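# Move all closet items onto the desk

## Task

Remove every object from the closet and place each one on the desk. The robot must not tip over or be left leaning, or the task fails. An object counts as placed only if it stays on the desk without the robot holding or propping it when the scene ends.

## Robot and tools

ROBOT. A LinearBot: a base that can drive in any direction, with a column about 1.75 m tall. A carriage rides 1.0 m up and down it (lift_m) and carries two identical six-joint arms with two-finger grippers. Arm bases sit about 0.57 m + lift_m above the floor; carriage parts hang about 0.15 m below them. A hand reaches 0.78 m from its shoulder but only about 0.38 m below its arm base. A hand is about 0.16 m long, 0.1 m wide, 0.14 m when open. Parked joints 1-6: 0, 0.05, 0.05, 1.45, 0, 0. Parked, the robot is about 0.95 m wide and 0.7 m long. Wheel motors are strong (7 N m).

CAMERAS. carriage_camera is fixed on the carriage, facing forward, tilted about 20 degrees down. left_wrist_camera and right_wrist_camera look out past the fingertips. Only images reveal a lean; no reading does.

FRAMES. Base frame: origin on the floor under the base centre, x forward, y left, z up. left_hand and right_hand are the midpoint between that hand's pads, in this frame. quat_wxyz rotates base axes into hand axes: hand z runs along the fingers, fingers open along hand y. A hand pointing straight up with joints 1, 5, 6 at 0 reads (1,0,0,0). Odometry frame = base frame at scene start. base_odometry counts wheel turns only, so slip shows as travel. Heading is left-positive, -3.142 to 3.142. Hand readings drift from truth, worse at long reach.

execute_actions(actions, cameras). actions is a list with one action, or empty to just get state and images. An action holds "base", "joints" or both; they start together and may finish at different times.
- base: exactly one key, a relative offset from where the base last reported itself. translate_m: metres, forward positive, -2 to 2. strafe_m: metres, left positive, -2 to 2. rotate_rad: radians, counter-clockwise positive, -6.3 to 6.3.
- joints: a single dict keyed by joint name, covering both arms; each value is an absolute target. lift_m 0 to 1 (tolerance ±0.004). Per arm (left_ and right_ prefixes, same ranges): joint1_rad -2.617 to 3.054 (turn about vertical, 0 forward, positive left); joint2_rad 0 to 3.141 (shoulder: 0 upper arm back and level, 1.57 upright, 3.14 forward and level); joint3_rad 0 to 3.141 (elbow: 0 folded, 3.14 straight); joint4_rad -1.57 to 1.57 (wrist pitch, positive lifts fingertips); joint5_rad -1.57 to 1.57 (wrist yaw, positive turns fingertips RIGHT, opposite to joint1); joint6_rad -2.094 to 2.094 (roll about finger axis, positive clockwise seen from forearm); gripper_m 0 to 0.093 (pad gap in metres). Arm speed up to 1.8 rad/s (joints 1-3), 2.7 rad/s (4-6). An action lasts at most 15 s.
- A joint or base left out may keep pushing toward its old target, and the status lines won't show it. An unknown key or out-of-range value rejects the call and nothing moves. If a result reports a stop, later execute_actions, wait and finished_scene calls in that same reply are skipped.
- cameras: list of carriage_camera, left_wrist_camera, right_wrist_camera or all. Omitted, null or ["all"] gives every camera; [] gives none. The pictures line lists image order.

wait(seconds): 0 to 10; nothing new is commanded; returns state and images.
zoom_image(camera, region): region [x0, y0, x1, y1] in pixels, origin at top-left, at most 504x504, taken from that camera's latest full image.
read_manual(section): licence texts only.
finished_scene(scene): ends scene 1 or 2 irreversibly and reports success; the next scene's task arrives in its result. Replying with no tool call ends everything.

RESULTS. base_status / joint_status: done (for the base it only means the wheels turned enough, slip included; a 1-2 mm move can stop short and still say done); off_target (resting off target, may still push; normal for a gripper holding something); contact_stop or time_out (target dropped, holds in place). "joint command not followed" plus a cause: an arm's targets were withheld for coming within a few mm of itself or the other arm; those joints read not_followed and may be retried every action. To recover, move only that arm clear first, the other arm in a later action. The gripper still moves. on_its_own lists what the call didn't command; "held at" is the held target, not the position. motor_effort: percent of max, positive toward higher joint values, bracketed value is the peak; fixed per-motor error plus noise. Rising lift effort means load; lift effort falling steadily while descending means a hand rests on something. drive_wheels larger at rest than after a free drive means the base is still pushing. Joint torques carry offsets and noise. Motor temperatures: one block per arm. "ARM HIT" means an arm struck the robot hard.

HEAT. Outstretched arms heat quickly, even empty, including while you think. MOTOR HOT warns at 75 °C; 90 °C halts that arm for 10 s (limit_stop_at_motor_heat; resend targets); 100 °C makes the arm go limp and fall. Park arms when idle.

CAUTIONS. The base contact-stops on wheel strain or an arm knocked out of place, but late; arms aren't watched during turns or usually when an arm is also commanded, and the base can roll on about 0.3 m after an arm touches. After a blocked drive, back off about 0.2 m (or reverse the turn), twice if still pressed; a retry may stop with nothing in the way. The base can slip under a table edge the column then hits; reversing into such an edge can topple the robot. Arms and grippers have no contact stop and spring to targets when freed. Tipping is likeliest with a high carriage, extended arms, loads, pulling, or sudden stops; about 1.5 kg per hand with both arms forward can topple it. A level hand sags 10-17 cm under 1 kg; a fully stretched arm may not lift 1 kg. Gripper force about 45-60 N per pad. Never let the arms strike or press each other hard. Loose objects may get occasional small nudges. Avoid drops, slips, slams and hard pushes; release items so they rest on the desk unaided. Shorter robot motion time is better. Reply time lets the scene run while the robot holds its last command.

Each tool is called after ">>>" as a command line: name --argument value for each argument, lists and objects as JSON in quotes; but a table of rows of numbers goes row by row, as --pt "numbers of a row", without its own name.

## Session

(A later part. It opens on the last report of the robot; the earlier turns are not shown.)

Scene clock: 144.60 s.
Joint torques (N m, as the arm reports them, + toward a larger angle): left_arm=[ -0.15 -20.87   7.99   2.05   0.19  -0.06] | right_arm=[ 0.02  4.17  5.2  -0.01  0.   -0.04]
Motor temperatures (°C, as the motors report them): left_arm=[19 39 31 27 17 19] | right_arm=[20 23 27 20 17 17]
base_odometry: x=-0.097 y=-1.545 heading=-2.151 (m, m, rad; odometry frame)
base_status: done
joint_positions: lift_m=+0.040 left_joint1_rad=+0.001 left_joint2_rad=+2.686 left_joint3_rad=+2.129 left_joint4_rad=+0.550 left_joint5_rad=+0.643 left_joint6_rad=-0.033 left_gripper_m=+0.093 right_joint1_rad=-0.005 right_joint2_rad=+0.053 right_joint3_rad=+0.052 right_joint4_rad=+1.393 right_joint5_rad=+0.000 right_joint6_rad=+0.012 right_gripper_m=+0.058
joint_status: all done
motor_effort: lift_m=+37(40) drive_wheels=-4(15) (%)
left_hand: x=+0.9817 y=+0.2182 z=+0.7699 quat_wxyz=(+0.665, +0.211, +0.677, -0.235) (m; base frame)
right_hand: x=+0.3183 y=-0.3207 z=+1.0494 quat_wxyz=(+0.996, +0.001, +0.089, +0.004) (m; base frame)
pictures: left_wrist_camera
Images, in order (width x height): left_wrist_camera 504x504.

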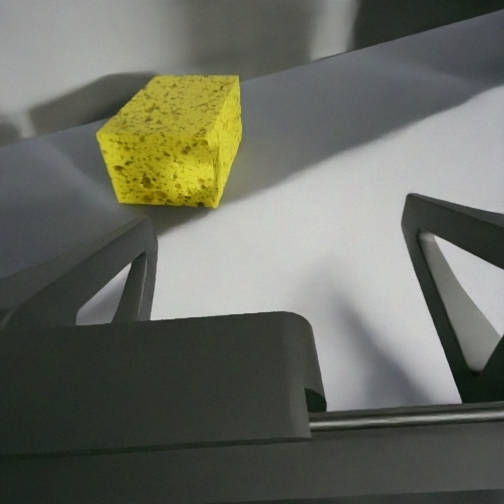

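>>> execute_actions --actions '[{"base":{"strafe_m":0.03},"joints":{"left_joint5_rad":0.65}}]' --cameras '[]'

>>> execute_actions --actions '[{"base":{"translate_m":0.04},"joints":{"left_joint5_rad":0.65}}]' --cameras '["left_wrist_camera"]'

>>> execute_actions --actions '[{"base":{"translate_m":0.04},"joints":{"left_joint1_rad":-0.04,"left_joint5_rad":0.61}}]' --cameras '["left_wrist_camera"]'

Scene clock: 150.33 s.
Joint torques (N m, as the arm reports them, + toward a larger angle): left_arm=[ -0.21 -21.17   7.96   2.05   0.19  -0.06] | right_arm=[ 0.    4.18  5.12 -0.01  0.   -0.04]
Motor temperatures (°C, as the motors report them): left_arm=[19 44 32 27 17 19] | right_arm=[20 23 26 20 17 17]
base_odometry: x=-0.072 y=-1.562 heading=-2.151 (m, m, rad; odometry frame)
base_status: done
joint_positions: lift_m=+0.040 left_joint1_rad=+0.003 left_joint2_rad=+2.686 left_joint3_rad=+2.129 left_joint4_rad=+0.550 left_joint5_rad=+0.644 left_joint6_rad=-0.033 left_gripper_m=+0.093 right_joint1_rad=-0.005 right_joint2_rad=+0.053 right_joint3_rad=+0.052 right_joint4_rad=+1.393 right_joint5_rad=+0.000 right_joint6_rad=+0.012 right_gripper_m=+0.058
joint_status: all done
motor_effort: lift_m=+32(34) drive_wheels=-1(12) (%)
left_hand: x=+0.9818 y=+0.2192 z=+0.7699 quat_wxyz=(+0.665, +0.211, +0.677, -0.235) (m; base frame)
right_hand: x=+0.3183 y=-0.3207 z=+1.0494 quat_wxyz=(+0.996, +0.001, +0.089, +0.004) (m; base frame)
pictures: none
No camera images: the call's "cameras" was empty. Leave "cameras" out to get every camera's image.

Scene clock: 151.50 s.
Joint torques (N m, as the arm reports them, + toward a larger angle): left_arm=[ -0.22 -20.98   8.18   2.05   0.15  -0.06] | right_arm=[ 0.02  4.21  5.21 -0.01  0.   -0.04]
Motor temperatures (°C, as the motors report them): left_arm=[19 45 32 27 17 19] | right_arm=[20 22 26 20 17 17]
base_odometry: x=-0.094 y=-1.595 heading=-2.151 (m, m, rad; odometry frame)
base_status: done
joint_positions: lift_m=+0.040 left_joint1_rad=+0.002 left_joint2_rad=+2.686 left_joint3_rad=+2.129 left_joint4_rad=+0.550 left_joint5_rad=+0.644 left_joint6_rad=-0.033 left_gripper_m=+0.093 right_joint1_rad=-0.005 right_joint2_rad=+0.053 right_joint3_rad=+0.052 right_joint4_rad=+1.393 right_joint5_rad=+0.000 right_joint6_rad=+0.012 right_gripper_m=+0.058
joint_status: all done
motor_effort: lift_m=+38(38) drive_wheels=-4(9) (%)
left_hand: x=+0.9817 y=+0.2189 z=+0.7699 quat_wxyz=(+0.665, +0.211, +0.677, -0.235) (m; base frame)
right_hand: x=+0.3183 y=-0.3207 z=+1.0494 quat_wxyz=(+0.996, +0.001, +0.089, +0.004) (m; base frame)
pictures: left_wrist_camera
Images, in order (width x height): left_wrist_camera 504x504.

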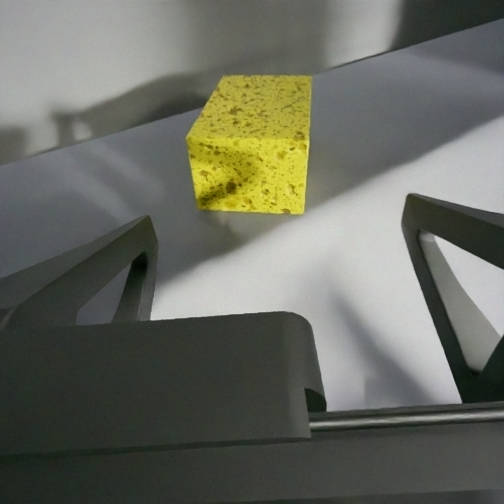

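Scene clock: 152.60 s.
Joint torques (N m, as the arm reports them, + toward a larger angle): left_arm=[  0.34 -20.92   8.06   2.05   0.06  -0.06] | right_arm=[ 0.01  4.23  5.21  0.   -0.01 -0.04]
Motor temperatures (°C, as the motors report them): left_arm=[19 45 32 27 17 19] | right_arm=[20 22 26 20 17 17]
base_odometry: x=-0.116 y=-1.629 heading=-2.150 (m, m, rad; odometry frame)
base_status: done
joint_positions: lift_m=+0.040 left_joint1_rad=-0.042 left_joint2_rad=+2.686 left_joint3_rad=+2.129 left_joint4_rad=+0.550 left_joint5_rad=+0.612 left_joint6_rad=-0.033 left_gripper_m=+0.093 right_joint1_rad=-0.005 right_joint2_rad=+0.053 right_joint3_rad=+0.052 right_joint4_rad=+1.393 right_joint5_rad=+0.000 right_joint6_rad=+0.012 right_gripper_m=+0.058
joint_status: all done
motor_effort: lift_m=+35(36) drive_wheels=-4(17) (%)
left_hand: x=+0.9799 y=+0.1919 z=+0.7698 quat_wxyz=(+0.663, +0.215, +0.676, -0.239) (m; base frame)
right_hand: x=+0.3182 y=-0.3207 z=+1.0494 quat_wxyz=(+0.996, +0.001, +0.089, +0.004) (m; base frame)
pictures: left_wrist_camera
Images, in order (width x height): left_wrist_camera 504x504.

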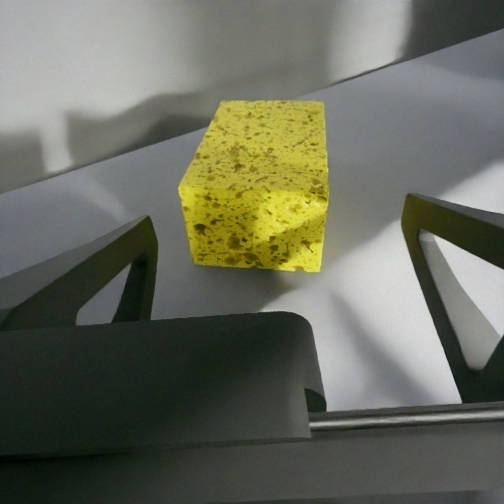

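>>> execute_actions --actions '[{"base":{"translate_m":0.055},"joints":{"left_joint1_rad":-0.105,"left_joint5_rad":0.56}}]' --cameras '["left_wrist_camera"]'

>>> execute_actions --actions '[{"joints":{"left_gripper_m":0.02}}]' --cameras '["left_wrist_camera"]'

Scene clock: 154.57 s.
Joint torques (N m, as the arm reports them, + toward a larger angle): left_arm=[  0.58 -20.94   7.98   2.06   0.04  -0.06] | right_arm=[ 0.    4.19  5.17 -0.02 -0.01 -0.04]
Motor temperatures (°C, as the motors report them): left_arm=[19 47 32 27 17 19] | right_arm=[20 22 26 20 17 17]
base_odometry: x=-0.146 y=-1.675 heading=-2.150 (m, m, rad; odometry frame)
base_status: done
joint_positions: lift_m=+0.040 left_joint1_rad=-0.111 left_joint2_rad=+2.686 left_joint3_rad=+2.129 left_joint4_rad=+0.550 left_joint5_rad=+0.563 left_joint6_rad=-0.034 left_gripper_m=+0.093 right_joint1_rad=-0.005 right_joint2_rad=+0.053 right_joint3_rad=+0.052 right_joint4_rad=+1.393 right_joint5_rad=+0.000 right_joint6_rad=+0.012 right_gripper_m=+0.058
joint_status: all done
motor_effort: lift_m=+37(36) drive_wheels=-3(12) (%)
left_hand: x=+0.9748 y=+0.1497 z=+0.7698 quat_wxyz=(+0.661, +0.222, +0.673, -0.246) (m; base frame)
right_hand: x=+0.3182 y=-0.3207 z=+1.0494 quat_wxyz=(+0.996, +0.001, +0.089, +0.004) (m; base frame)
pictures: left_wrist_camera
Images, in order (width x height): left_wrist_camera 504x504.

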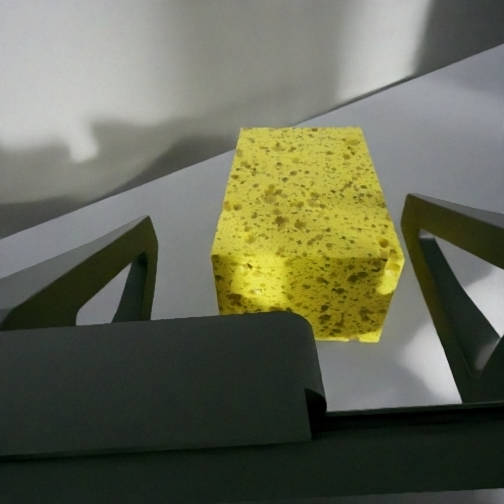

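Scene clock: 155.23 s.
Joint torques (N m, as the arm reports them, + toward a larger angle): left_arm=[  0.57 -20.96   8.02   2.07   0.05  -0.06] | right_arm=[ 0.01  4.2   5.18 -0.02  0.   -0.04]
Motor temperatures (°C, as the motors report them): left_arm=[19 47 32 27 17 19] | right_arm=[20 22 26 20 17 17]
base_odometry: x=-0.146 y=-1.675 heading=-2.150 (m, m, rad; odometry frame)
base_status: not commanded
joint_positions: lift_m=+0.040 left_joint1_rad=-0.111 left_joint2_rad=+2.686 left_joint3_rad=+2.129 left_joint4_rad=+0.550 left_joint5_rad=+0.563 left_joint6_rad=-0.034 left_gripper_m=+0.057 right_joint1_rad=-0.005 right_joint2_rad=+0.053 right_joint3_rad=+0.052 right_joint4_rad=+1.393 right_joint5_rad=+0.000 right_joint6_rad=+0.012 right_gripper_m=+0.058
joint_status: left_gripper_m off_target (ended at +0.057, target +0.020)
motor_effort: lift_m=+37(39) drive_wheels=-5(3) (%)
left_hand: x=+0.9748 y=+0.1497 z=+0.7698 quat_wxyz=(+0.661, +0.222, +0.673, -0.246) (m; base frame)
right_hand: x=+0.3182 y=-0.3207 z=+1.0494 quat_wxyz=(+0.996, +0.001, +0.089, +0.004) (m; base frame)
pictures: left_wrist_camera
Images, in order (width x height): left_wrist_camera 504x504.

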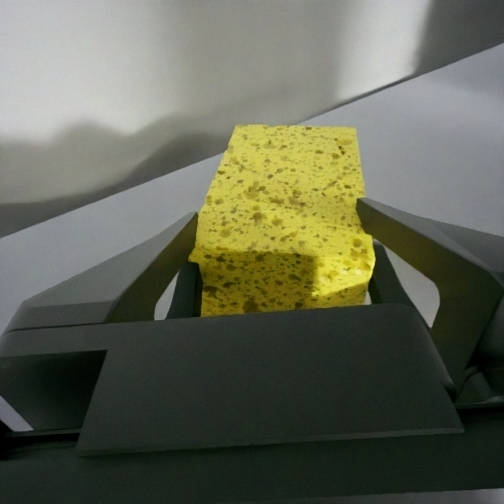

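>>> execute_actions --actions '[{"joints":{"lift_m":0.07,"left_joint1_rad":0,"left_joint5_rad":0}}]' --cameras '[]'

>>> execute_actions --actions '[{"base":{"translate_m":-0.6},"joints":{"lift_m":0.07}}]' --cameras '[]'

>>> execute_actions --actions '[{"base":{"rotate_rad":3.14},"joints":{"lift_m":0.35,"left_joint2_rad":0.05,"left_joint3_rad":0.05,"left_joint4_rad":1.4}}]'

Scene clock: 157.10 s.
Joint torques (N m, as the arm reports them, + toward a larger angle): left_arm=[ -0.47 -20.18   8.26   2.2   -0.03  -0.05] | right_arm=[ 0.01  4.2   5.19 -0.03 -0.01 -0.04]
Motor temperatures (°C, as the motors report them): left_arm=[19 48 32 27 17 19] | right_arm=[20 22 26 20 17 17]
base_odometry: x=-0.146 y=-1.675 heading=-2.150 (m, m, rad; odometry frame)
base_status: not commanded
joint_positions: lift_m=+0.070 left_joint1_rad=+0.006 left_joint2_rad=+2.677 left_joint3_rad=+2.129 left_joint4_rad=+0.549 left_joint5_rad=+0.007 left_joint6_rad=-0.034 left_gripper_m=+0.057 right_joint1_rad=-0.005 right_joint2_rad=+0.053 right_joint3_rad=+0.052 right_joint4_rad=+1.393 right_joint5_rad=+0.000 right_joint6_rad=+0.012 right_gripper_m=+0.058
joint_status: all done
motor_effort: lift_m=+37(43) drive_wheels=+6(4) (%)
left_hand: x=+1.0156 y=+0.3242 z=+0.8055 quat_wxyz=(+0.707, -0.012, +0.707, -0.012) (m; base frame)
right_hand: x=+0.3182 y=-0.3207 z=+1.0794 quat_wxyz=(+0.996, +0.001, +0.089, +0.004) (m; base frame)
pictures: none
No camera images: the call's "cameras" was empty. Leave "cameras" out to get every camera's image.

Scene clock: 160.47 s.
Joint torques (N m, as the arm reports them, + toward a larger angle): left_arm=[ -0.28 -20.25   7.98   2.27  -0.01  -0.05] | right_arm=[ 0.02  4.22  5.17 -0.01  0.   -0.04]
Motor temperatures (°C, as the motors report them): left_arm=[19 50 32 28 16 19] | right_arm=[20 22 26 20 17 17]
base_odometry: x=+0.183 y=-1.173 heading=-2.150 (m, m, rad; odometry frame)
base_status: done
joint_positions: lift_m=+0.070 left_joint1_rad=+0.004 left_joint2_rad=+2.677 left_joint3_rad=+2.129 left_joint4_rad=+0.546 left_joint5_rad=+0.006 left_joint6_rad=-0.034 left_gripper_m=+0.057 right_joint1_rad=-0.005 right_joint2_rad=+0.053 right_joint3_rad=+0.052 right_joint4_rad=+1.393 right_joint5_rad=+0.000 right_joint6_rad=+0.012 right_gripper_m=+0.058
joint_status: all done
motor_effort: lift_m=+41(34) drive_wheels=-2(25) (%)
left_hand: x=+1.0156 y=+0.3223 z=+0.8047 quat_wxyz=(+0.706, -0.011, +0.708, -0.013) (m; base frame)
right_hand: x=+0.3183 y=-0.3207 z=+1.0794 quat_wxyz=(+0.996, +0.001, +0.089, +0.004) (m; base frame)
pictures: none
No camera images: the call's "cameras" was empty. Leave "cameras" out to get every camera's image.

Scene clock: 164.73 s.
Joint torques (N m, as the arm reports them, + toward a larger angle): left_arm=[ 0.4   2.72  4.89  0.04  0.04 -0.05] | right_arm=[ 0.    4.2   5.19  0.01 -0.02 -0.04]
Motor temperatures (°C, as the motors report them): left_arm=[19 49 32 26 16 19] | right_arm=[20 22 26 20 17 17]
base_odometry: x=+0.183 y=-1.173 heading=+0.990 (m, m, rad; odometry frame)
base_status: done
joint_positions: lift_m=+0.350 left_joint1_rad=-0.005 left_joint2_rad=+0.070 left_joint3_rad=+0.058 left_joint4_rad=+1.391 left_joint5_rad=+0.002 left_joint6_rad=-0.034 left_gripper_m=+0.057 right_joint1_rad=-0.005 right_joint2_rad=+0.053 right_joint3_rad=+0.052 right_joint4_rad=+1.392 right_joint5_rad=+0.001 right_joint6_rad=+0.012 right_gripper_m=+0.058
joint_status: all done
motor_effort: lift_m=+39(43) drive_wheels=+5(19) (%)
left_hand: x=+0.3224 y=+0.3200 z=+1.3605 quat_wxyz=(+0.995, -0.001, +0.096, -0.019) (m; base frame)
right_hand: x=+0.3185 y=-0.3209 z=+1.3594 quat_wxyz=(+0.996, +0.001, +0.090, +0.004) (m; base frame)
pictures: carriage_camera, left_wrist_camera, right_wrist_camera
Images, in order (width x height): carriage_camera 504x504, left_wrist_camera 504x504, right_wrist_camera 504x504.

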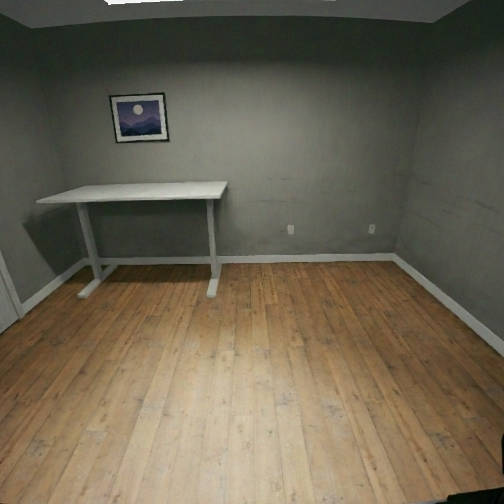

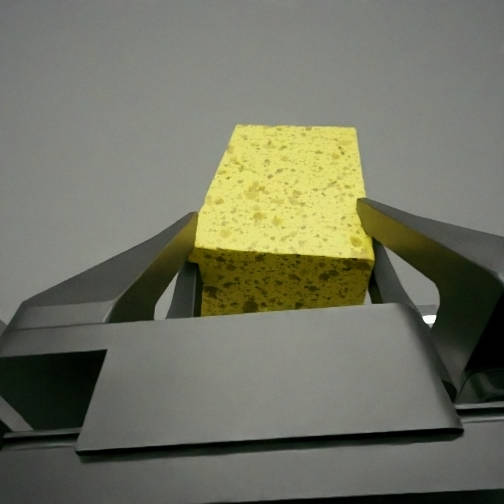

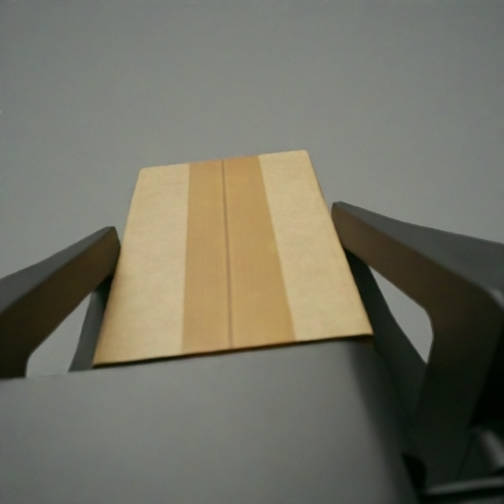

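>>> execute_actions --actions '[{"base":{"strafe_m":0.95}}]' --cameras '[]'

>>> execute_actions --actions '[{"base":{"translate_m":1.5}}]' --cameras '["carriage_camera"]'

Scene clock: 169.47 s.
Joint torques (N m, as the arm reports them, + toward a larger angle): left_arm=[ 0.41  2.73  4.82  0.03  0.07 -0.06] | right_arm=[ 0.03  4.21  5.17  0.   -0.03 -0.05]
Motor temperatures (°C, as the motors report them): left_arm=[19 46 32 25 16 19] | right_arm=[20 22 26 20 17 17]
base_odometry: x=-0.612 y=-0.653 heading=+0.991 (m, m, rad; odometry frame)
base_status: done
joint_positions: lift_m=+0.350 left_joint1_rad=-0.005 left_joint2_rad=+0.070 left_joint3_rad=+0.058 left_joint4_rad=+1.391 left_joint5_rad=+0.002 left_joint6_rad=-0.034 left_gripper_m=+0.057 right_joint1_rad=-0.005 right_joint2_rad=+0.053 right_joint3_rad=+0.052 right_joint4_rad=+1.392 right_joint5_rad=+0.001 right_joint6_rad=+0.012 right_gripper_m=+0.058
joint_status: not commanded
motor_effort: lift_m=+36(37) drive_wheels=-7(21) (%)
left_hand: x=+0.3224 y=+0.3200 z=+1.3605 quat_wxyz=(+0.995, -0.001, +0.096, -0.019) (m; base frame)
right_hand: x=+0.3185 y=-0.3209 z=+1.3594 quat_wxyz=(+0.996, +0.001, +0.090, +0.004) (m; base frame)
pictures: none
No camera images: the call's "cameras" was empty. Leave "cameras" out to get every camera's image.

Scene clock: 174.77 s.
Joint torques (N m, as the arm reports them, + toward a larger angle): left_arm=[ 0.41  2.71  4.89 -0.02  0.04 -0.05] | right_arm=[ 0.01  4.24  5.2  -0.01 -0.02 -0.04]
Motor temperatures (°C, as the motors report them): left_arm=[18 43 31 24 16 19] | right_arm=[20 22 26 20 17 17]
base_odometry: x=+0.209 y=+0.602 heading=+0.991 (m, m, rad; odometry frame)
base_status: done
joint_positions: lift_m=+0.350 left_joint1_rad=-0.005 left_joint2_rad=+0.070 left_joint3_rad=+0.058 left_joint4_rad=+1.394 left_joint5_rad=+0.002 left_joint6_rad=-0.034 left_gripper_m=+0.057 right_joint1_rad=-0.005 right_joint2_rad=+0.053 right_joint3_rad=+0.052 right_joint4_rad=+1.392 right_joint5_rad=+0.001 right_joint6_rad=+0.012 right_gripper_m=+0.058
joint_status: not commanded
motor_effort: lift_m=+36(36) drive_wheels=-5(18) (%)
left_hand: x=+0.3217 y=+0.3200 z=+1.3606 quat_wxyz=(+0.995, -0.001, +0.094, -0.019) (m; base frame)
right_hand: x=+0.3183 y=-0.3209 z=+1.3594 quat_wxyz=(+0.996, +0.001, +0.089, +0.004) (m; base frame)
pictures: carriage_camera
Images, in order (width x height): carriage_camera 504x504.

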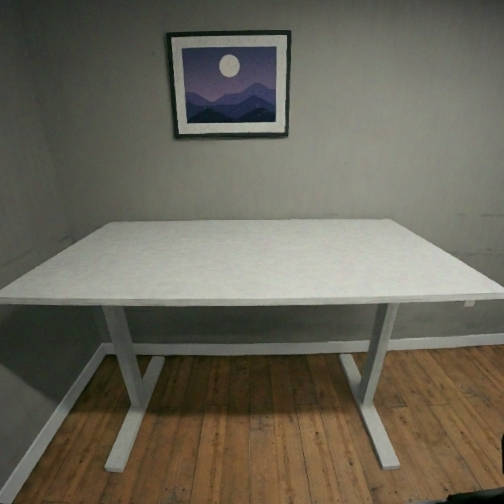

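>>> execute_actions --actions '[{"base":{"translate_m":0.25},"joints":{"left_joint2_rad":2.675,"left_joint3_rad":2.14,"left_joint4_rad":0.555,"right_joint2_rad":2.675,"right_joint3_rad":2.14,"right_joint4_rad":0.555}}]'

>>> execute_actions --actions '[{"joints":{"lift_m":0.29}}]'

Scene clock: 178.03 s.
Joint torques (N m, as the arm reports them, + toward a larger angle): left_arm=[  0.45 -22.4    8.67   2.32   0.04  -0.06] | right_arm=[  0.08 -20.99   9.65   2.8   -0.02  -0.04]
Motor temperatures (°C, as the motors report them): left_arm=[18 43 31 24 16 19] | right_arm=[20 22 27 20 17 17]
base_odometry: x=+0.346 y=+0.812 heading=+0.992 (m, m, rad; odometry frame)
base_status: done
joint_positions: lift_m=+0.350 left_joint1_rad=-0.005 left_joint2_rad=+2.699 left_joint3_rad=+2.123 left_joint4_rad=+0.532 left_joint5_rad=+0.002 left_joint6_rad=-0.034 left_gripper_m=+0.057 right_joint1_rad=-0.005 right_joint2_rad=+2.702 right_joint3_rad=+2.100 right_joint4_rad=+0.511 right_joint5_rad=+0.001 right_joint6_rad=+0.012 right_gripper_m=+0.058
joint_status: right_joint4_rad off_target (ended at +0.511, target +0.555); the others done
motor_effort: lift_m=+36(34) drive_wheels=-5(17) (%)
left_hand: x=+1.0156 y=+0.3168 z=+1.0624 quat_wxyz=(+0.691, -0.010, +0.722, -0.014) (m; base frame)
right_hand: x=+1.0129 y=-0.3245 z=+1.0444 quat_wxyz=(+0.674, +0.007, +0.739, +0.002) (m; base frame)
pictures: carriage_camera, left_wrist_camera, right_wrist_camera
Images, in order (width x height): carriage_camera 504x504, left_wrist_camera 504x504, right_wrist_camera 504x504.

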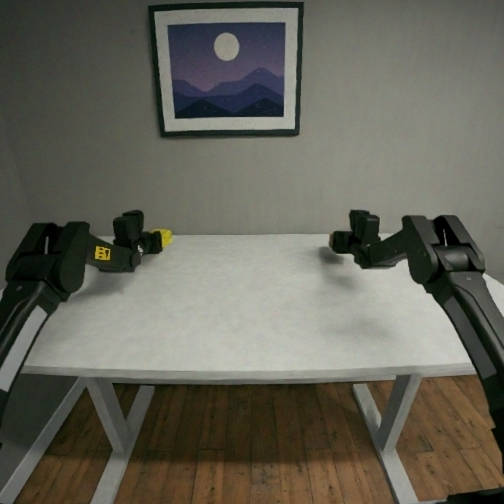

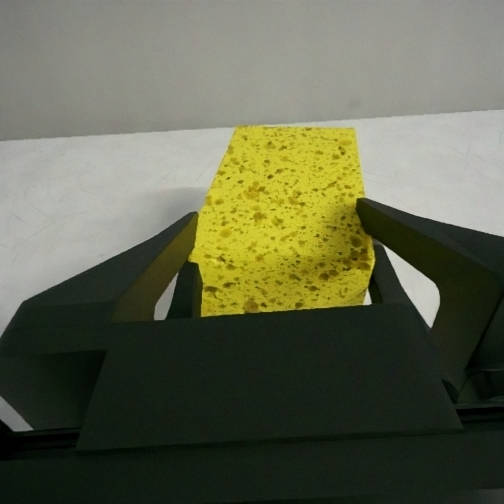

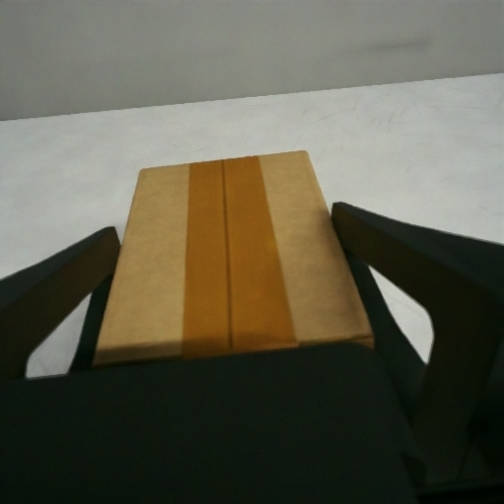

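Scene clock: 178.87 s.
Joint torques (N m, as the arm reports them, + toward a larger angle): left_arm=[  0.57 -21.35   8.2    2.28   0.03  -0.05] | right_arm=[  0.02 -20.03   8.57   2.3   -0.01  -0.07]
Motor temperatures (°C, as the motors report them): left_arm=[18 44 31 24 16 19] | right_arm=[20 23 27 20 17 17]
base_odometry: x=+0.346 y=+0.812 heading=+0.992 (m, m, rad; odometry frame)
base_status: not commanded
joint_positions: lift_m=+0.290 left_joint1_rad=-0.005 left_joint2_rad=+2.689 left_joint3_rad=+2.129 left_joint4_rad=+0.541 left_joint5_rad=+0.002 left_joint6_rad=-0.034 left_gripper_m=+0.057 right_joint1_rad=-0.005 right_joint2_rad=+2.691 right_joint3_rad=+2.117 right_joint4_rad=+0.553 right_joint5_rad=+0.001 right_joint6_rad=+0.015 right_gripper_m=+0.058
joint_status: all done
on_its_own: right_joint4_rad moved +0.042 to your old target +0.555
motor_effort: lift_m=+34(37) drive_wheels=+3(5) (%)
left_hand: x=+1.0160 y=+0.3168 z=+1.0150 quat_wxyz=(+0.700, -0.010, +0.714, -0.014) (m; base frame)
right_hand: x=+1.0151 y=-0.3245 z=+1.0103 quat_wxyz=(+0.699, +0.007, +0.715, +0.003) (m; base frame)
pictures: carriage_camera, left_wrist_camera, right_wrist_camera
Images, in order (width x height): carriage_camera 504x504, left_wrist_camera 504x504, right_wrist_camera 504x504.

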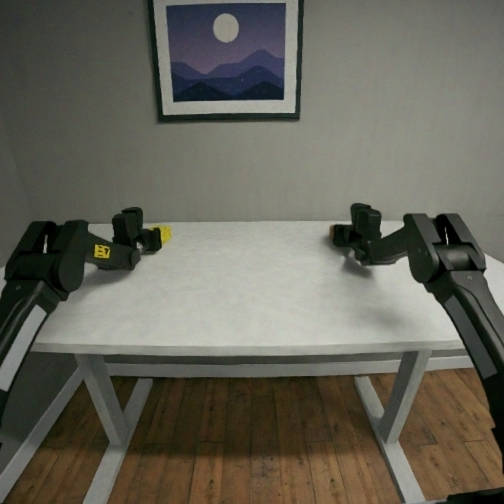

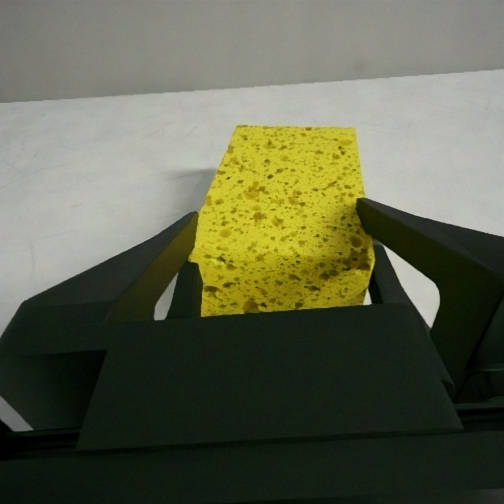

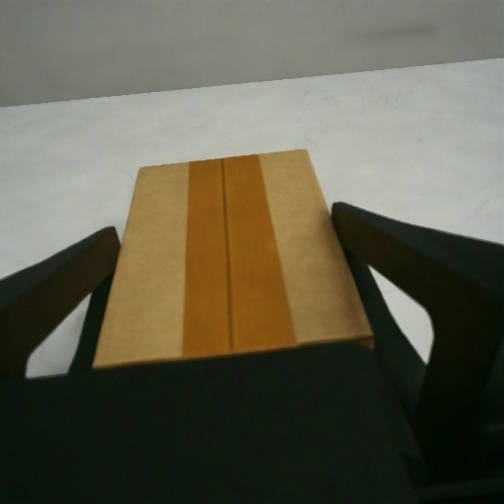

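>>> execute_actions --actions '[{"joints":{"left_gripper_m":0.093,"right_gripper_m":0.093}}]' --cameras '[]'

>>> execute_actions --actions '[{"base":{"translate_m":-0.5},"joints":{"lift_m":0.3}}]' --cameras '["carriage_camera"]'

>>> execute_actions --actions '[{"base":{"rotate_rad":3.14},"joints":{"left_joint2_rad":0.05,"left_joint3_rad":0.05,"left_joint4_rad":1.4,"right_joint2_rad":0.05,"right_joint3_rad":0.05,"right_joint4_rad":1.4}}]' --cameras '["carriage_camera"]'

Scene clock: 180.17 s.
Joint torques (N m, as the arm reports them, + toward a larger angle): left_arm=[  0.47 -21.63   8.25   2.32   0.04  -0.05] | right_arm=[  0.   -20.08   8.64   2.3   -0.03  -0.07]
Motor temperatures (°C, as the motors report them): left_arm=[18 45 31 25 16 19] | right_arm=[20 24 27 21 17 17]
base_odometry: x=+0.346 y=+0.812 heading=+0.992 (m, m, rad; odometry frame)
base_status: not commanded
joint_positions: lift_m=+0.290 left_joint1_rad=-0.005 left_joint2_rad=+2.689 left_joint3_rad=+2.129 left_joint4_rad=+0.541 left_joint5_rad=+0.002 left_joint6_rad=-0.034 left_gripper_m=+0.093 right_joint1_rad=-0.005 right_joint2_rad=+2.691 right_joint3_rad=+2.117 right_joint4_rad=+0.553 right_joint5_rad=+0.001 right_joint6_rad=+0.014 right_gripper_m=+0.093
joint_status: all done
motor_effort: lift_m=+37(34) drive_wheels=-4(3) (%)
left_hand: x=+1.0160 y=+0.3168 z=+1.0150 quat_wxyz=(+0.700, -0.010, +0.714, -0.014) (m; base frame)
right_hand: x=+1.0151 y=-0.3245 z=+1.0103 quat_wxyz=(+0.699, +0.007, +0.715, +0.003) (m; base frame)
pictures: none
No camera images: the call's "cameras" was empty. Leave "cameras" out to get every camera's image.

Scene clock: 183.27 s.
Joint torques (N m, as the arm reports them, + toward a larger angle): left_arm=[  0.45 -20.77   8.12   2.16   0.03  -0.05] | right_arm=[ -0.11 -19.3    8.55   2.39  -0.02  -0.06]
Motor temperatures (°C, as the motors report them): left_arm=[18 47 32 25 16 19] | right_arm=[20 26 28 21 17 17]
base_odometry: x=+0.072 y=+0.393 heading=+0.992 (m, m, rad; odometry frame)
base_status: done
joint_positions: lift_m=+0.300 left_joint1_rad=-0.004 left_joint2_rad=+2.681 left_joint3_rad=+2.129 left_joint4_rad=+0.551 left_joint5_rad=+0.002 left_joint6_rad=-0.034 left_gripper_m=+0.093 right_joint1_rad=-0.004 right_joint2_rad=+2.685 right_joint3_rad=+2.117 right_joint4_rad=+0.546 right_joint5_rad=+0.001 right_joint6_rad=+0.014 right_gripper_m=+0.093
joint_status: all done
motor_effort: lift_m=+37(41) drive_wheels=-2(30) (%)
left_hand: x=+1.0157 y=+0.3174 z=+1.0329 quat_wxyz=(+0.706, -0.010, +0.708, -0.014) (m; base frame)
right_hand: x=+1.0148 y=-0.3233 z=+1.0231 quat_wxyz=(+0.699, +0.006, +0.715, +0.003) (m; base frame)
pictures: carriage_camera
Images, in order (width x height): carriage_camera 504x504.

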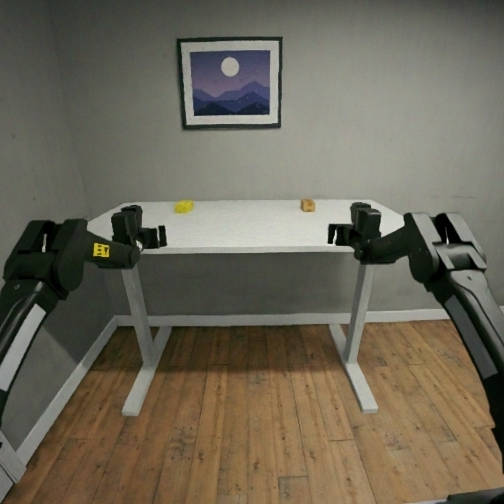

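Scene clock: 187.53 s.
Joint torques (N m, as the arm reports them, + toward a larger angle): left_arm=[ 0.49  2.76  4.88 -0.01  0.04 -0.05] | right_arm=[ 0.09  3.68  4.51 -0.05 -0.02 -0.06]
Motor temperatures (°C, as the motors report them): left_arm=[18 46 31 25 16 19] | right_arm=[20 26 27 21 17 17]
base_odometry: x=+0.072 y=+0.393 heading=-2.152 (m, m, rad; odometry frame)
base_status: done
joint_positions: lift_m=+0.300 left_joint1_rad=-0.006 left_joint2_rad=+0.070 left_joint3_rad=+0.059 left_joint4_rad=+1.394 left_joint5_rad=+0.001 left_joint6_rad=-0.034 left_gripper_m=+0.093 right_joint1_rad=-0.006 right_joint2_rad=+0.058 right_joint3_rad=+0.062 right_joint4_rad=+1.393 right_joint5_rad=+0.001 right_joint6_rad=+0.014 right_gripper_m=+0.093
joint_status: all done
motor_effort: lift_m=+38(37) drive_wheels=+8(19) (%)
left_hand: x=+0.3215 y=+0.3200 z=+1.3108 quat_wxyz=(+0.995, -0.001, +0.094, -0.020) (m; base frame)
right_hand: x=+0.3168 y=-0.3209 z=+1.3122 quat_wxyz=(+0.996, +0.001, +0.086, +0.004) (m; base frame)
pictures: carriage_camera
Images, in order (width x height): carriage_camera 504x504.

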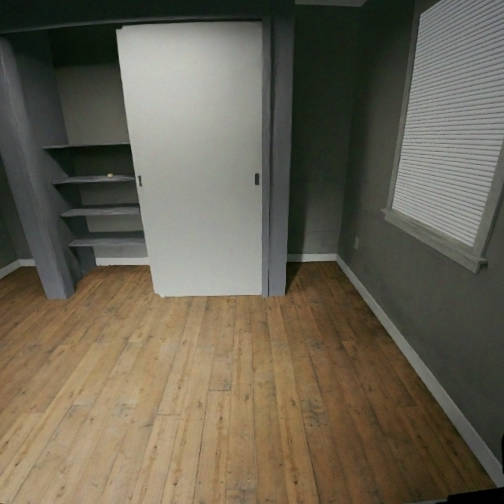

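>>> execute_actions --actions '[{"base":{"strafe_m":1.0},"joints":{"lift_m":0.38}}]' --cameras '[]'

>>> execute_actions --actions '[{"base":{"translate_m":1.4},"joints":{"left_joint2_rad":2.675,"left_joint3_rad":2.14,"left_joint4_rad":0.555}}]' --cameras '["carriage_camera","left_wrist_camera"]'

Scene clock: 192.73 s.
Joint torques (N m, as the arm reports them, + toward a larger angle): left_arm=[ 0.53  2.76  4.83 -0.03  0.05 -0.05] | right_arm=[ 0.08  3.68  4.56 -0.04 -0.02 -0.06]
Motor temperatures (°C, as the motors report them): left_arm=[18 43 31 24 16 19] | right_arm=[20 25 27 21 17 17]
base_odometry: x=+0.909 y=-0.154 heading=-2.151 (m, m, rad; odometry frame)
base_status: done
joint_positions: lift_m=+0.380 left_joint1_rad=-0.006 left_joint2_rad=+0.070 left_joint3_rad=+0.059 left_joint4_rad=+1.395 left_joint5_rad=+0.001 left_joint6_rad=-0.034 left_gripper_m=+0.093 right_joint1_rad=-0.006 right_joint2_rad=+0.058 right_joint3_rad=+0.062 right_joint4_rad=+1.394 right_joint5_rad=+0.001 right_joint6_rad=+0.014 right_gripper_m=+0.093
joint_status: all done
motor_effort: lift_m=+35(42) drive_wheels=-4(18) (%)
left_hand: x=+0.3214 y=+0.3200 z=+1.3908 quat_wxyz=(+0.995, -0.001, +0.094, -0.020) (m; base frame)
right_hand: x=+0.3169 y=-0.3209 z=+1.3920 quat_wxyz=(+0.996, +0.001, +0.087, +0.004) (m; base frame)
pictures: none
No camera images: the call's "cameras" was empty. Leave "cameras" out to get every camera's image.

Scene clock: 197.83 s.
Joint torques (N m, as the arm reports them, + toward a larger angle): left_arm=[  0.3  -21.98   8.52   2.26   0.04  -0.05] | right_arm=[ 0.09  3.68  4.57 -0.06 -0.02 -0.05]
Motor temperatures (°C, as the motors report them): left_arm=[18 46 31 25 16 19] | right_arm=[20 25 27 20 17 17]
base_odometry: x=+0.142 y=-1.326 heading=-2.150 (m, m, rad; odometry frame)
base_status: done
joint_positions: lift_m=+0.380 left_joint1_rad=-0.006 left_joint2_rad=+2.697 left_joint3_rad=+2.122 left_joint4_rad=+0.542 left_joint5_rad=+0.001 left_joint6_rad=-0.034 left_gripper_m=+0.093 right_joint1_rad=-0.006 right_joint2_rad=+0.058 right_joint3_rad=+0.062 right_joint4_rad=+1.395 right_joint5_rad=+0.001 right_joint6_rad=+0.014 right_gripper_m=+0.093
joint_status: all done
motor_effort: lift_m=+36(34) drive_wheels=-5(20) (%)
left_hand: x=+1.0156 y=+0.3160 z=+1.0960 quat_wxyz=(+0.695, -0.010, +0.719, -0.014) (m; base frame)
right_hand: x=+0.3165 y=-0.3209 z=+1.3920 quat_wxyz=(+0.996, +0.001, +0.086, +0.004) (m; base frame)
pictures: carriage_camera, left_wrist_camera
Images, in order (width x height): carriage_camera 504x504, left_wrist_camera 504x504.

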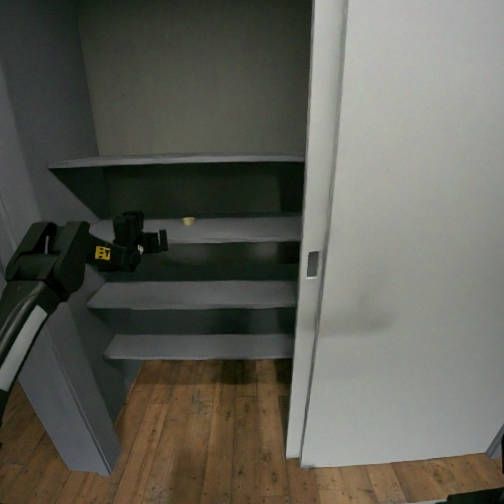

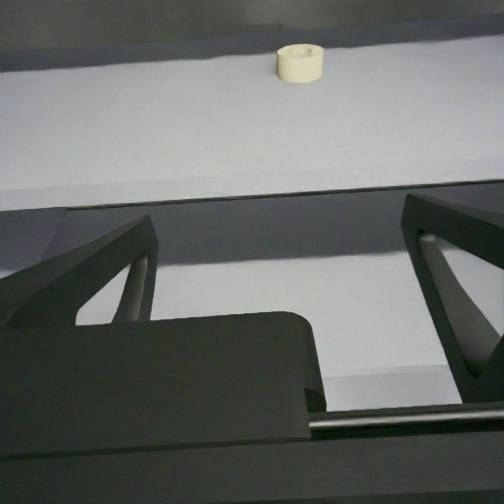

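>>> execute_actions --actions '[{"base":{"translate_m":0.3},"joints":{"lift_m":0.36}}]' --cameras '["left_wrist_camera"]'

Scene clock: 200.67 s.
Joint torques (N m, as the arm reports them, + toward a larger angle): left_arm=[  0.45 -21.48   8.41   2.17   0.06  -0.05] | right_arm=[ 0.08  3.69  4.58 -0.08 -0.02 -0.06]
Motor temperatures (°C, as the motors report them): left_arm=[18 48 32 25 16 19] | right_arm=[20 24 27 20 17 17]
base_odometry: x=-0.022 y=-1.577 heading=-2.150 (m, m, rad; odometry frame)
base_status: done
joint_positions: lift_m=+0.360 left_joint1_rad=-0.005 left_joint2_rad=+2.688 left_joint3_rad=+2.126 left_joint4_rad=+0.549 left_joint5_rad=+0.001 left_joint6_rad=-0.034 left_gripper_m=+0.093 right_joint1_rad=-0.006 right_joint2_rad=+0.058 right_joint3_rad=+0.062 right_joint4_rad=+1.397 right_joint5_rad=+0.001 right_joint6_rad=+0.014 right_gripper_m=+0.093
joint_status: all done
motor_effort: lift_m=+39(38) drive_wheels=-5(16) (%)
left_hand: x=+1.0157 y=+0.3169 z=+1.0863 quat_wxyz=(+0.702, -0.010, +0.712, -0.014) (m; base frame)
right_hand: x=+0.3163 y=-0.3209 z=+1.3720 quat_wxyz=(+0.996, +0.001, +0.085, +0.004) (m; base frame)
pictures: left_wrist_camera
Images, in order (width x height): left_wrist_camera 504x504.

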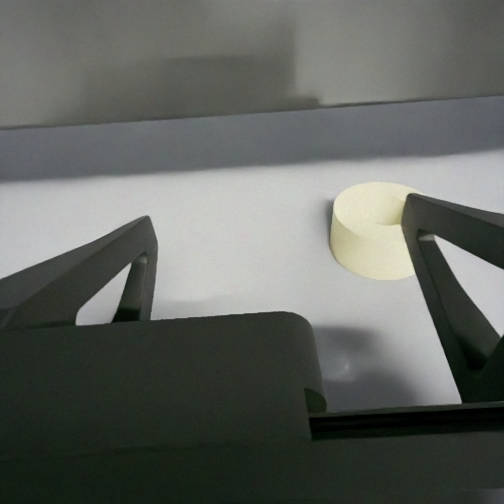

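>>> execute_actions --actions '[{"base":{"translate_m":-0.04},"joints":{"lift_m":0.36}}]' --cameras '[]'

>>> execute_actions --actions '[{"base":{"strafe_m":-0.05},"joints":{"lift_m":0.34}}]' --cameras '["left_wrist_camera"]'

Scene clock: 202.40 s.
Joint torques (N m, as the arm reports them, + toward a larger angle): left_arm=[  0.4  -21.53   8.26   2.2    0.04  -0.05] | right_arm=[ 0.08  3.72  4.57 -0.1  -0.03 -0.05]
Motor temperatures (°C, as the motors report them): left_arm=[18 49 32 26 16 19] | right_arm=[20 24 27 20 17 17]
base_odometry: x=+0.000 y=-1.544 heading=-2.150 (m, m, rad; odometry frame)
base_status: done
joint_positions: lift_m=+0.360 left_joint1_rad=-0.005 left_joint2_rad=+2.688 left_joint3_rad=+2.126 left_joint4_rad=+0.550 left_joint5_rad=+0.001 left_joint6_rad=-0.034 left_gripper_m=+0.093 right_joint1_rad=-0.006 right_joint2_rad=+0.058 right_joint3_rad=+0.062 right_joint4_rad=+1.397 right_joint5_rad=+0.001 right_joint6_rad=+0.014 right_gripper_m=+0.093
joint_status: all done
motor_effort: lift_m=+38(37) drive_wheels=+3(13) (%)
left_hand: x=+1.0157 y=+0.3169 z=+1.0865 quat_wxyz=(+0.703, -0.010, +0.711, -0.014) (m; base frame)
right_hand: x=+0.3161 y=-0.3209 z=+1.3721 quat_wxyz=(+0.996, +0.001, +0.085, +0.004) (m; base frame)
pictures: none
No camera images: the call's "cameras" was empty. Leave "cameras" out to get every camera's image.

Scene clock: 203.57 s.
Joint torques (N m, as the arm reports them, + toward a larger angle): left_arm=[  0.31 -21.23   8.03   2.19   0.06  -0.05] | right_arm=[ 0.1   3.68  4.58 -0.11 -0.02 -0.05]
Motor temperatures (°C, as the motors report them): left_arm=[18 50 32 26 16 19] | right_arm=[20 24 27 20 17 17]
base_odometry: x=-0.042 y=-1.516 heading=-2.150 (m, m, rad; odometry frame)
base_status: done
joint_positions: lift_m=+0.340 left_joint1_rad=-0.003 left_joint2_rad=+2.686 left_joint3_rad=+2.129 left_joint4_rad=+0.548 left_joint5_rad=+0.001 left_joint6_rad=-0.034 left_gripper_m=+0.093 right_joint1_rad=-0.006 right_joint2_rad=+0.058 right_joint3_rad=+0.062 right_joint4_rad=+1.397 right_joint5_rad=+0.001 right_joint6_rad=+0.013 right_gripper_m=+0.093
joint_status: all done
motor_effort: lift_m=+38(39) drive_wheels=-2(12) (%)
left_hand: x=+1.0159 y=+0.3177 z=+1.0685 quat_wxyz=(+0.704, -0.011, +0.710, -0.014) (m; base frame)
right_hand: x=+0.3161 y=-0.3209 z=+1.3521 quat_wxyz=(+0.996, +0.001, +0.085, +0.004) (m; base frame)
pictures: left_wrist_camera
Images, in order (width x height): left_wrist_camera 504x504.

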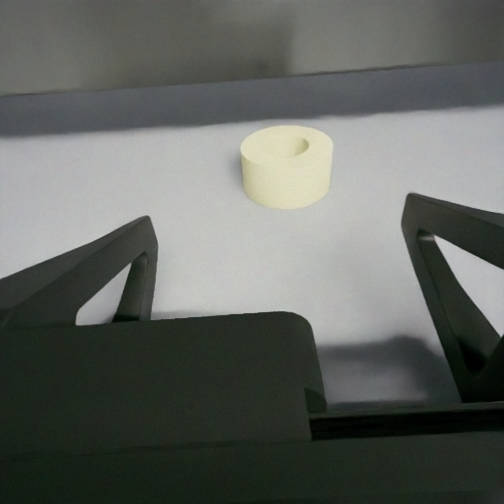

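>>> execute_actions --actions '[{"base":{"translate_m":0.08},"joints":{"lift_m":0.325}}]' --cameras '["left_wrist_camera","carriage_camera"]'

Scene clock: 205.33 s.
Joint torques (N m, as the arm reports them, + toward a larger angle): left_arm=[  0.31 -20.71   7.94   1.8    0.06  -0.13] | right_arm=[ 0.07  3.67  4.57 -0.11 -0.02 -0.06]
Motor temperatures (°C, as the motors report them): left_arm=[18 51 32 26 16 19] | right_arm=[20 24 27 20 17 17]
base_odometry: x=-0.086 y=-1.583 heading=-2.150 (m, m, rad; odometry frame)
base_status: done
joint_positions: lift_m=+0.325 left_joint1_rad=-0.003 left_joint2_rad=+2.680 left_joint3_rad=+2.132 left_joint4_rad=+0.580 left_joint5_rad=+0.001 left_joint6_rad=-0.026 left_gripper_m=+0.093 right_joint1_rad=-0.006 right_joint2_rad=+0.058 right_joint3_rad=+0.062 right_joint4_rad=+1.398 right_joint5_rad=+0.001 right_joint6_rad=+0.013 right_gripper_m=+0.093
joint_status: all done
motor_effort: lift_m=+36(34) drive_wheels=-5(14) (%)
left_hand: x=+1.0158 y=+0.3178 z=+1.0672 quat_wxyz=(+0.718, -0.007, +0.696, -0.011) (m; base frame)
right_hand: x=+0.3160 y=-0.3209 z=+1.3372 quat_wxyz=(+0.996, +0.001, +0.085, +0.004) (m; base frame)
pictures: carriage_camera, left_wrist_camera
Images, in order (width x height): carriage_camera 504x504, left_wrist_camera 504x504.

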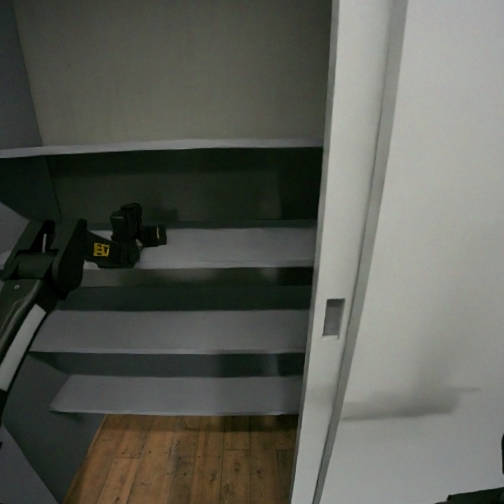

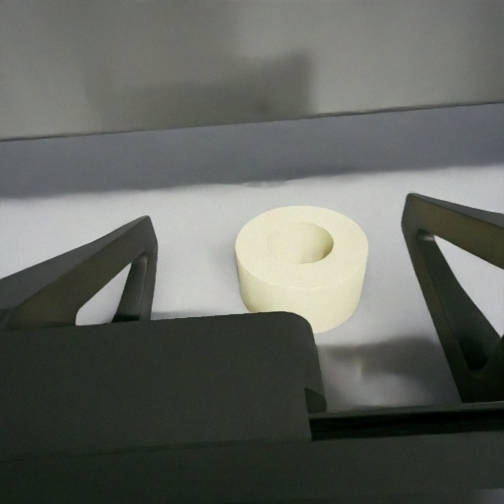

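>>> execute_actions --actions '[{"base":{"translate_m":0.025},"joints":{"lift_m":0.35,"left_joint4_rad":0.4}}]' --cameras '["left_wrist_camera"]'

>>> execute_actions --actions '[{"joints":{"left_gripper_m":0.01}}]' --cameras '["left_wrist_camera"]'

Scene clock: 206.83 s.
Joint torques (N m, as the arm reports them, + toward a larger angle): left_arm=[  0.43 -20.38   7.97   1.86   0.09  -0.12] | right_arm=[ 0.08  3.8   4.51 -0.11 -0.02 -0.05]
Motor temperatures (°C, as the motors report them): left_arm=[18 52 32 26 16 19] | right_arm=[20 24 27 20 17 17]
base_odometry: x=-0.100 y=-1.604 heading=-2.151 (m, m, rad; odometry frame)
base_status: done
joint_positions: lift_m=+0.350 left_joint1_rad=-0.003 left_joint2_rad=+2.678 left_joint3_rad=+2.132 left_joint4_rad=+0.431 left_joint5_rad=-0.001 left_joint6_rad=-0.026 left_gripper_m=+0.093 right_joint1_rad=-0.006 right_joint2_rad=+0.057 right_joint3_rad=+0.062 right_joint4_rad=+1.398 right_joint5_rad=+0.001 right_joint6_rad=+0.013 right_gripper_m=+0.093
joint_status: all done
motor_effort: lift_m=+34(40) drive_wheels=-3(16) (%)
left_hand: x=+1.0142 y=+0.3183 z=+1.0576 quat_wxyz=(+0.665, -0.009, +0.746, -0.009) (m; base frame)
right_hand: x=+0.3155 y=-0.3209 z=+1.3622 quat_wxyz=(+0.996, +0.001, +0.084, +0.004) (m; base frame)
pictures: left_wrist_camera
Images, in order (width x height): left_wrist_camera 504x504.

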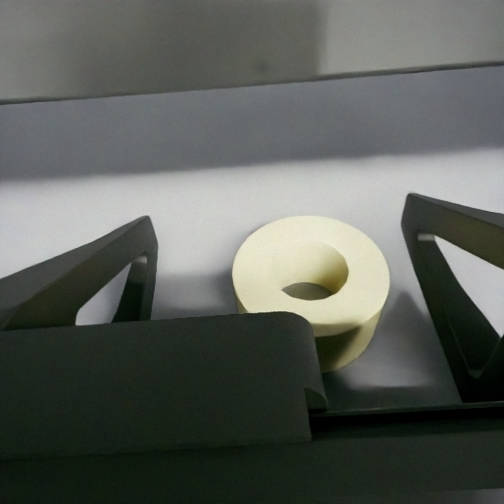

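Scene clock: 207.53 s.
Joint torques (N m, as the arm reports them, + toward a larger angle): left_arm=[  0.3  -20.42   7.96   1.81   0.07  -0.11] | right_arm=[ 0.09  3.82  4.56 -0.11 -0.02 -0.05]
Motor temperatures (°C, as the motors report them): left_arm=[18 52 32 26 16 19] | right_arm=[20 24 27 20 17 17]
base_odometry: x=-0.100 y=-1.604 heading=-2.151 (m, m, rad; odometry frame)
base_status: not commanded
joint_positions: lift_m=+0.350 left_joint1_rad=-0.003 left_joint2_rad=+2.678 left_joint3_rad=+2.132 left_joint4_rad=+0.431 left_joint5_rad=-0.001 left_joint6_rad=-0.027 left_gripper_m=+0.047 right_joint1_rad=-0.006 right_joint2_rad=+0.057 right_joint3_rad=+0.062 right_joint4_rad=+1.398 right_joint5_rad=+0.001 right_joint6_rad=+0.013 right_gripper_m=+0.093
joint_status: left_gripper_m off_target (ended at +0.047, target +0.010)
motor_effort: lift_m=+35(34) drive_wheels=+6(1) (%)
left_hand: x=+1.0142 y=+0.3185 z=+1.0575 quat_wxyz=(+0.665, -0.010, +0.747, -0.010) (m; base frame)
right_hand: x=+0.3155 y=-0.3209 z=+1.3622 quat_wxyz=(+0.996, +0.001, +0.084, +0.004) (m; base frame)
pictures: left_wrist_camera
Images, in order (width x height): left_wrist_camera 504x504.

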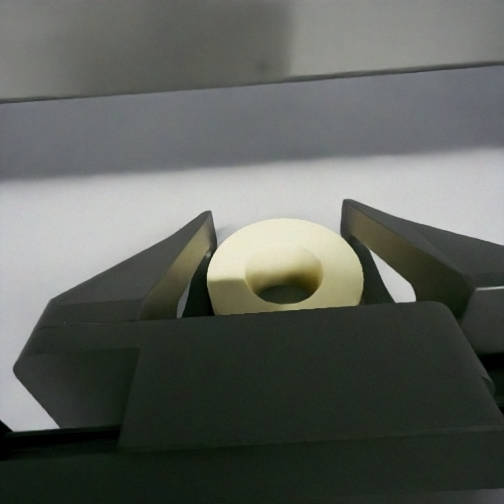

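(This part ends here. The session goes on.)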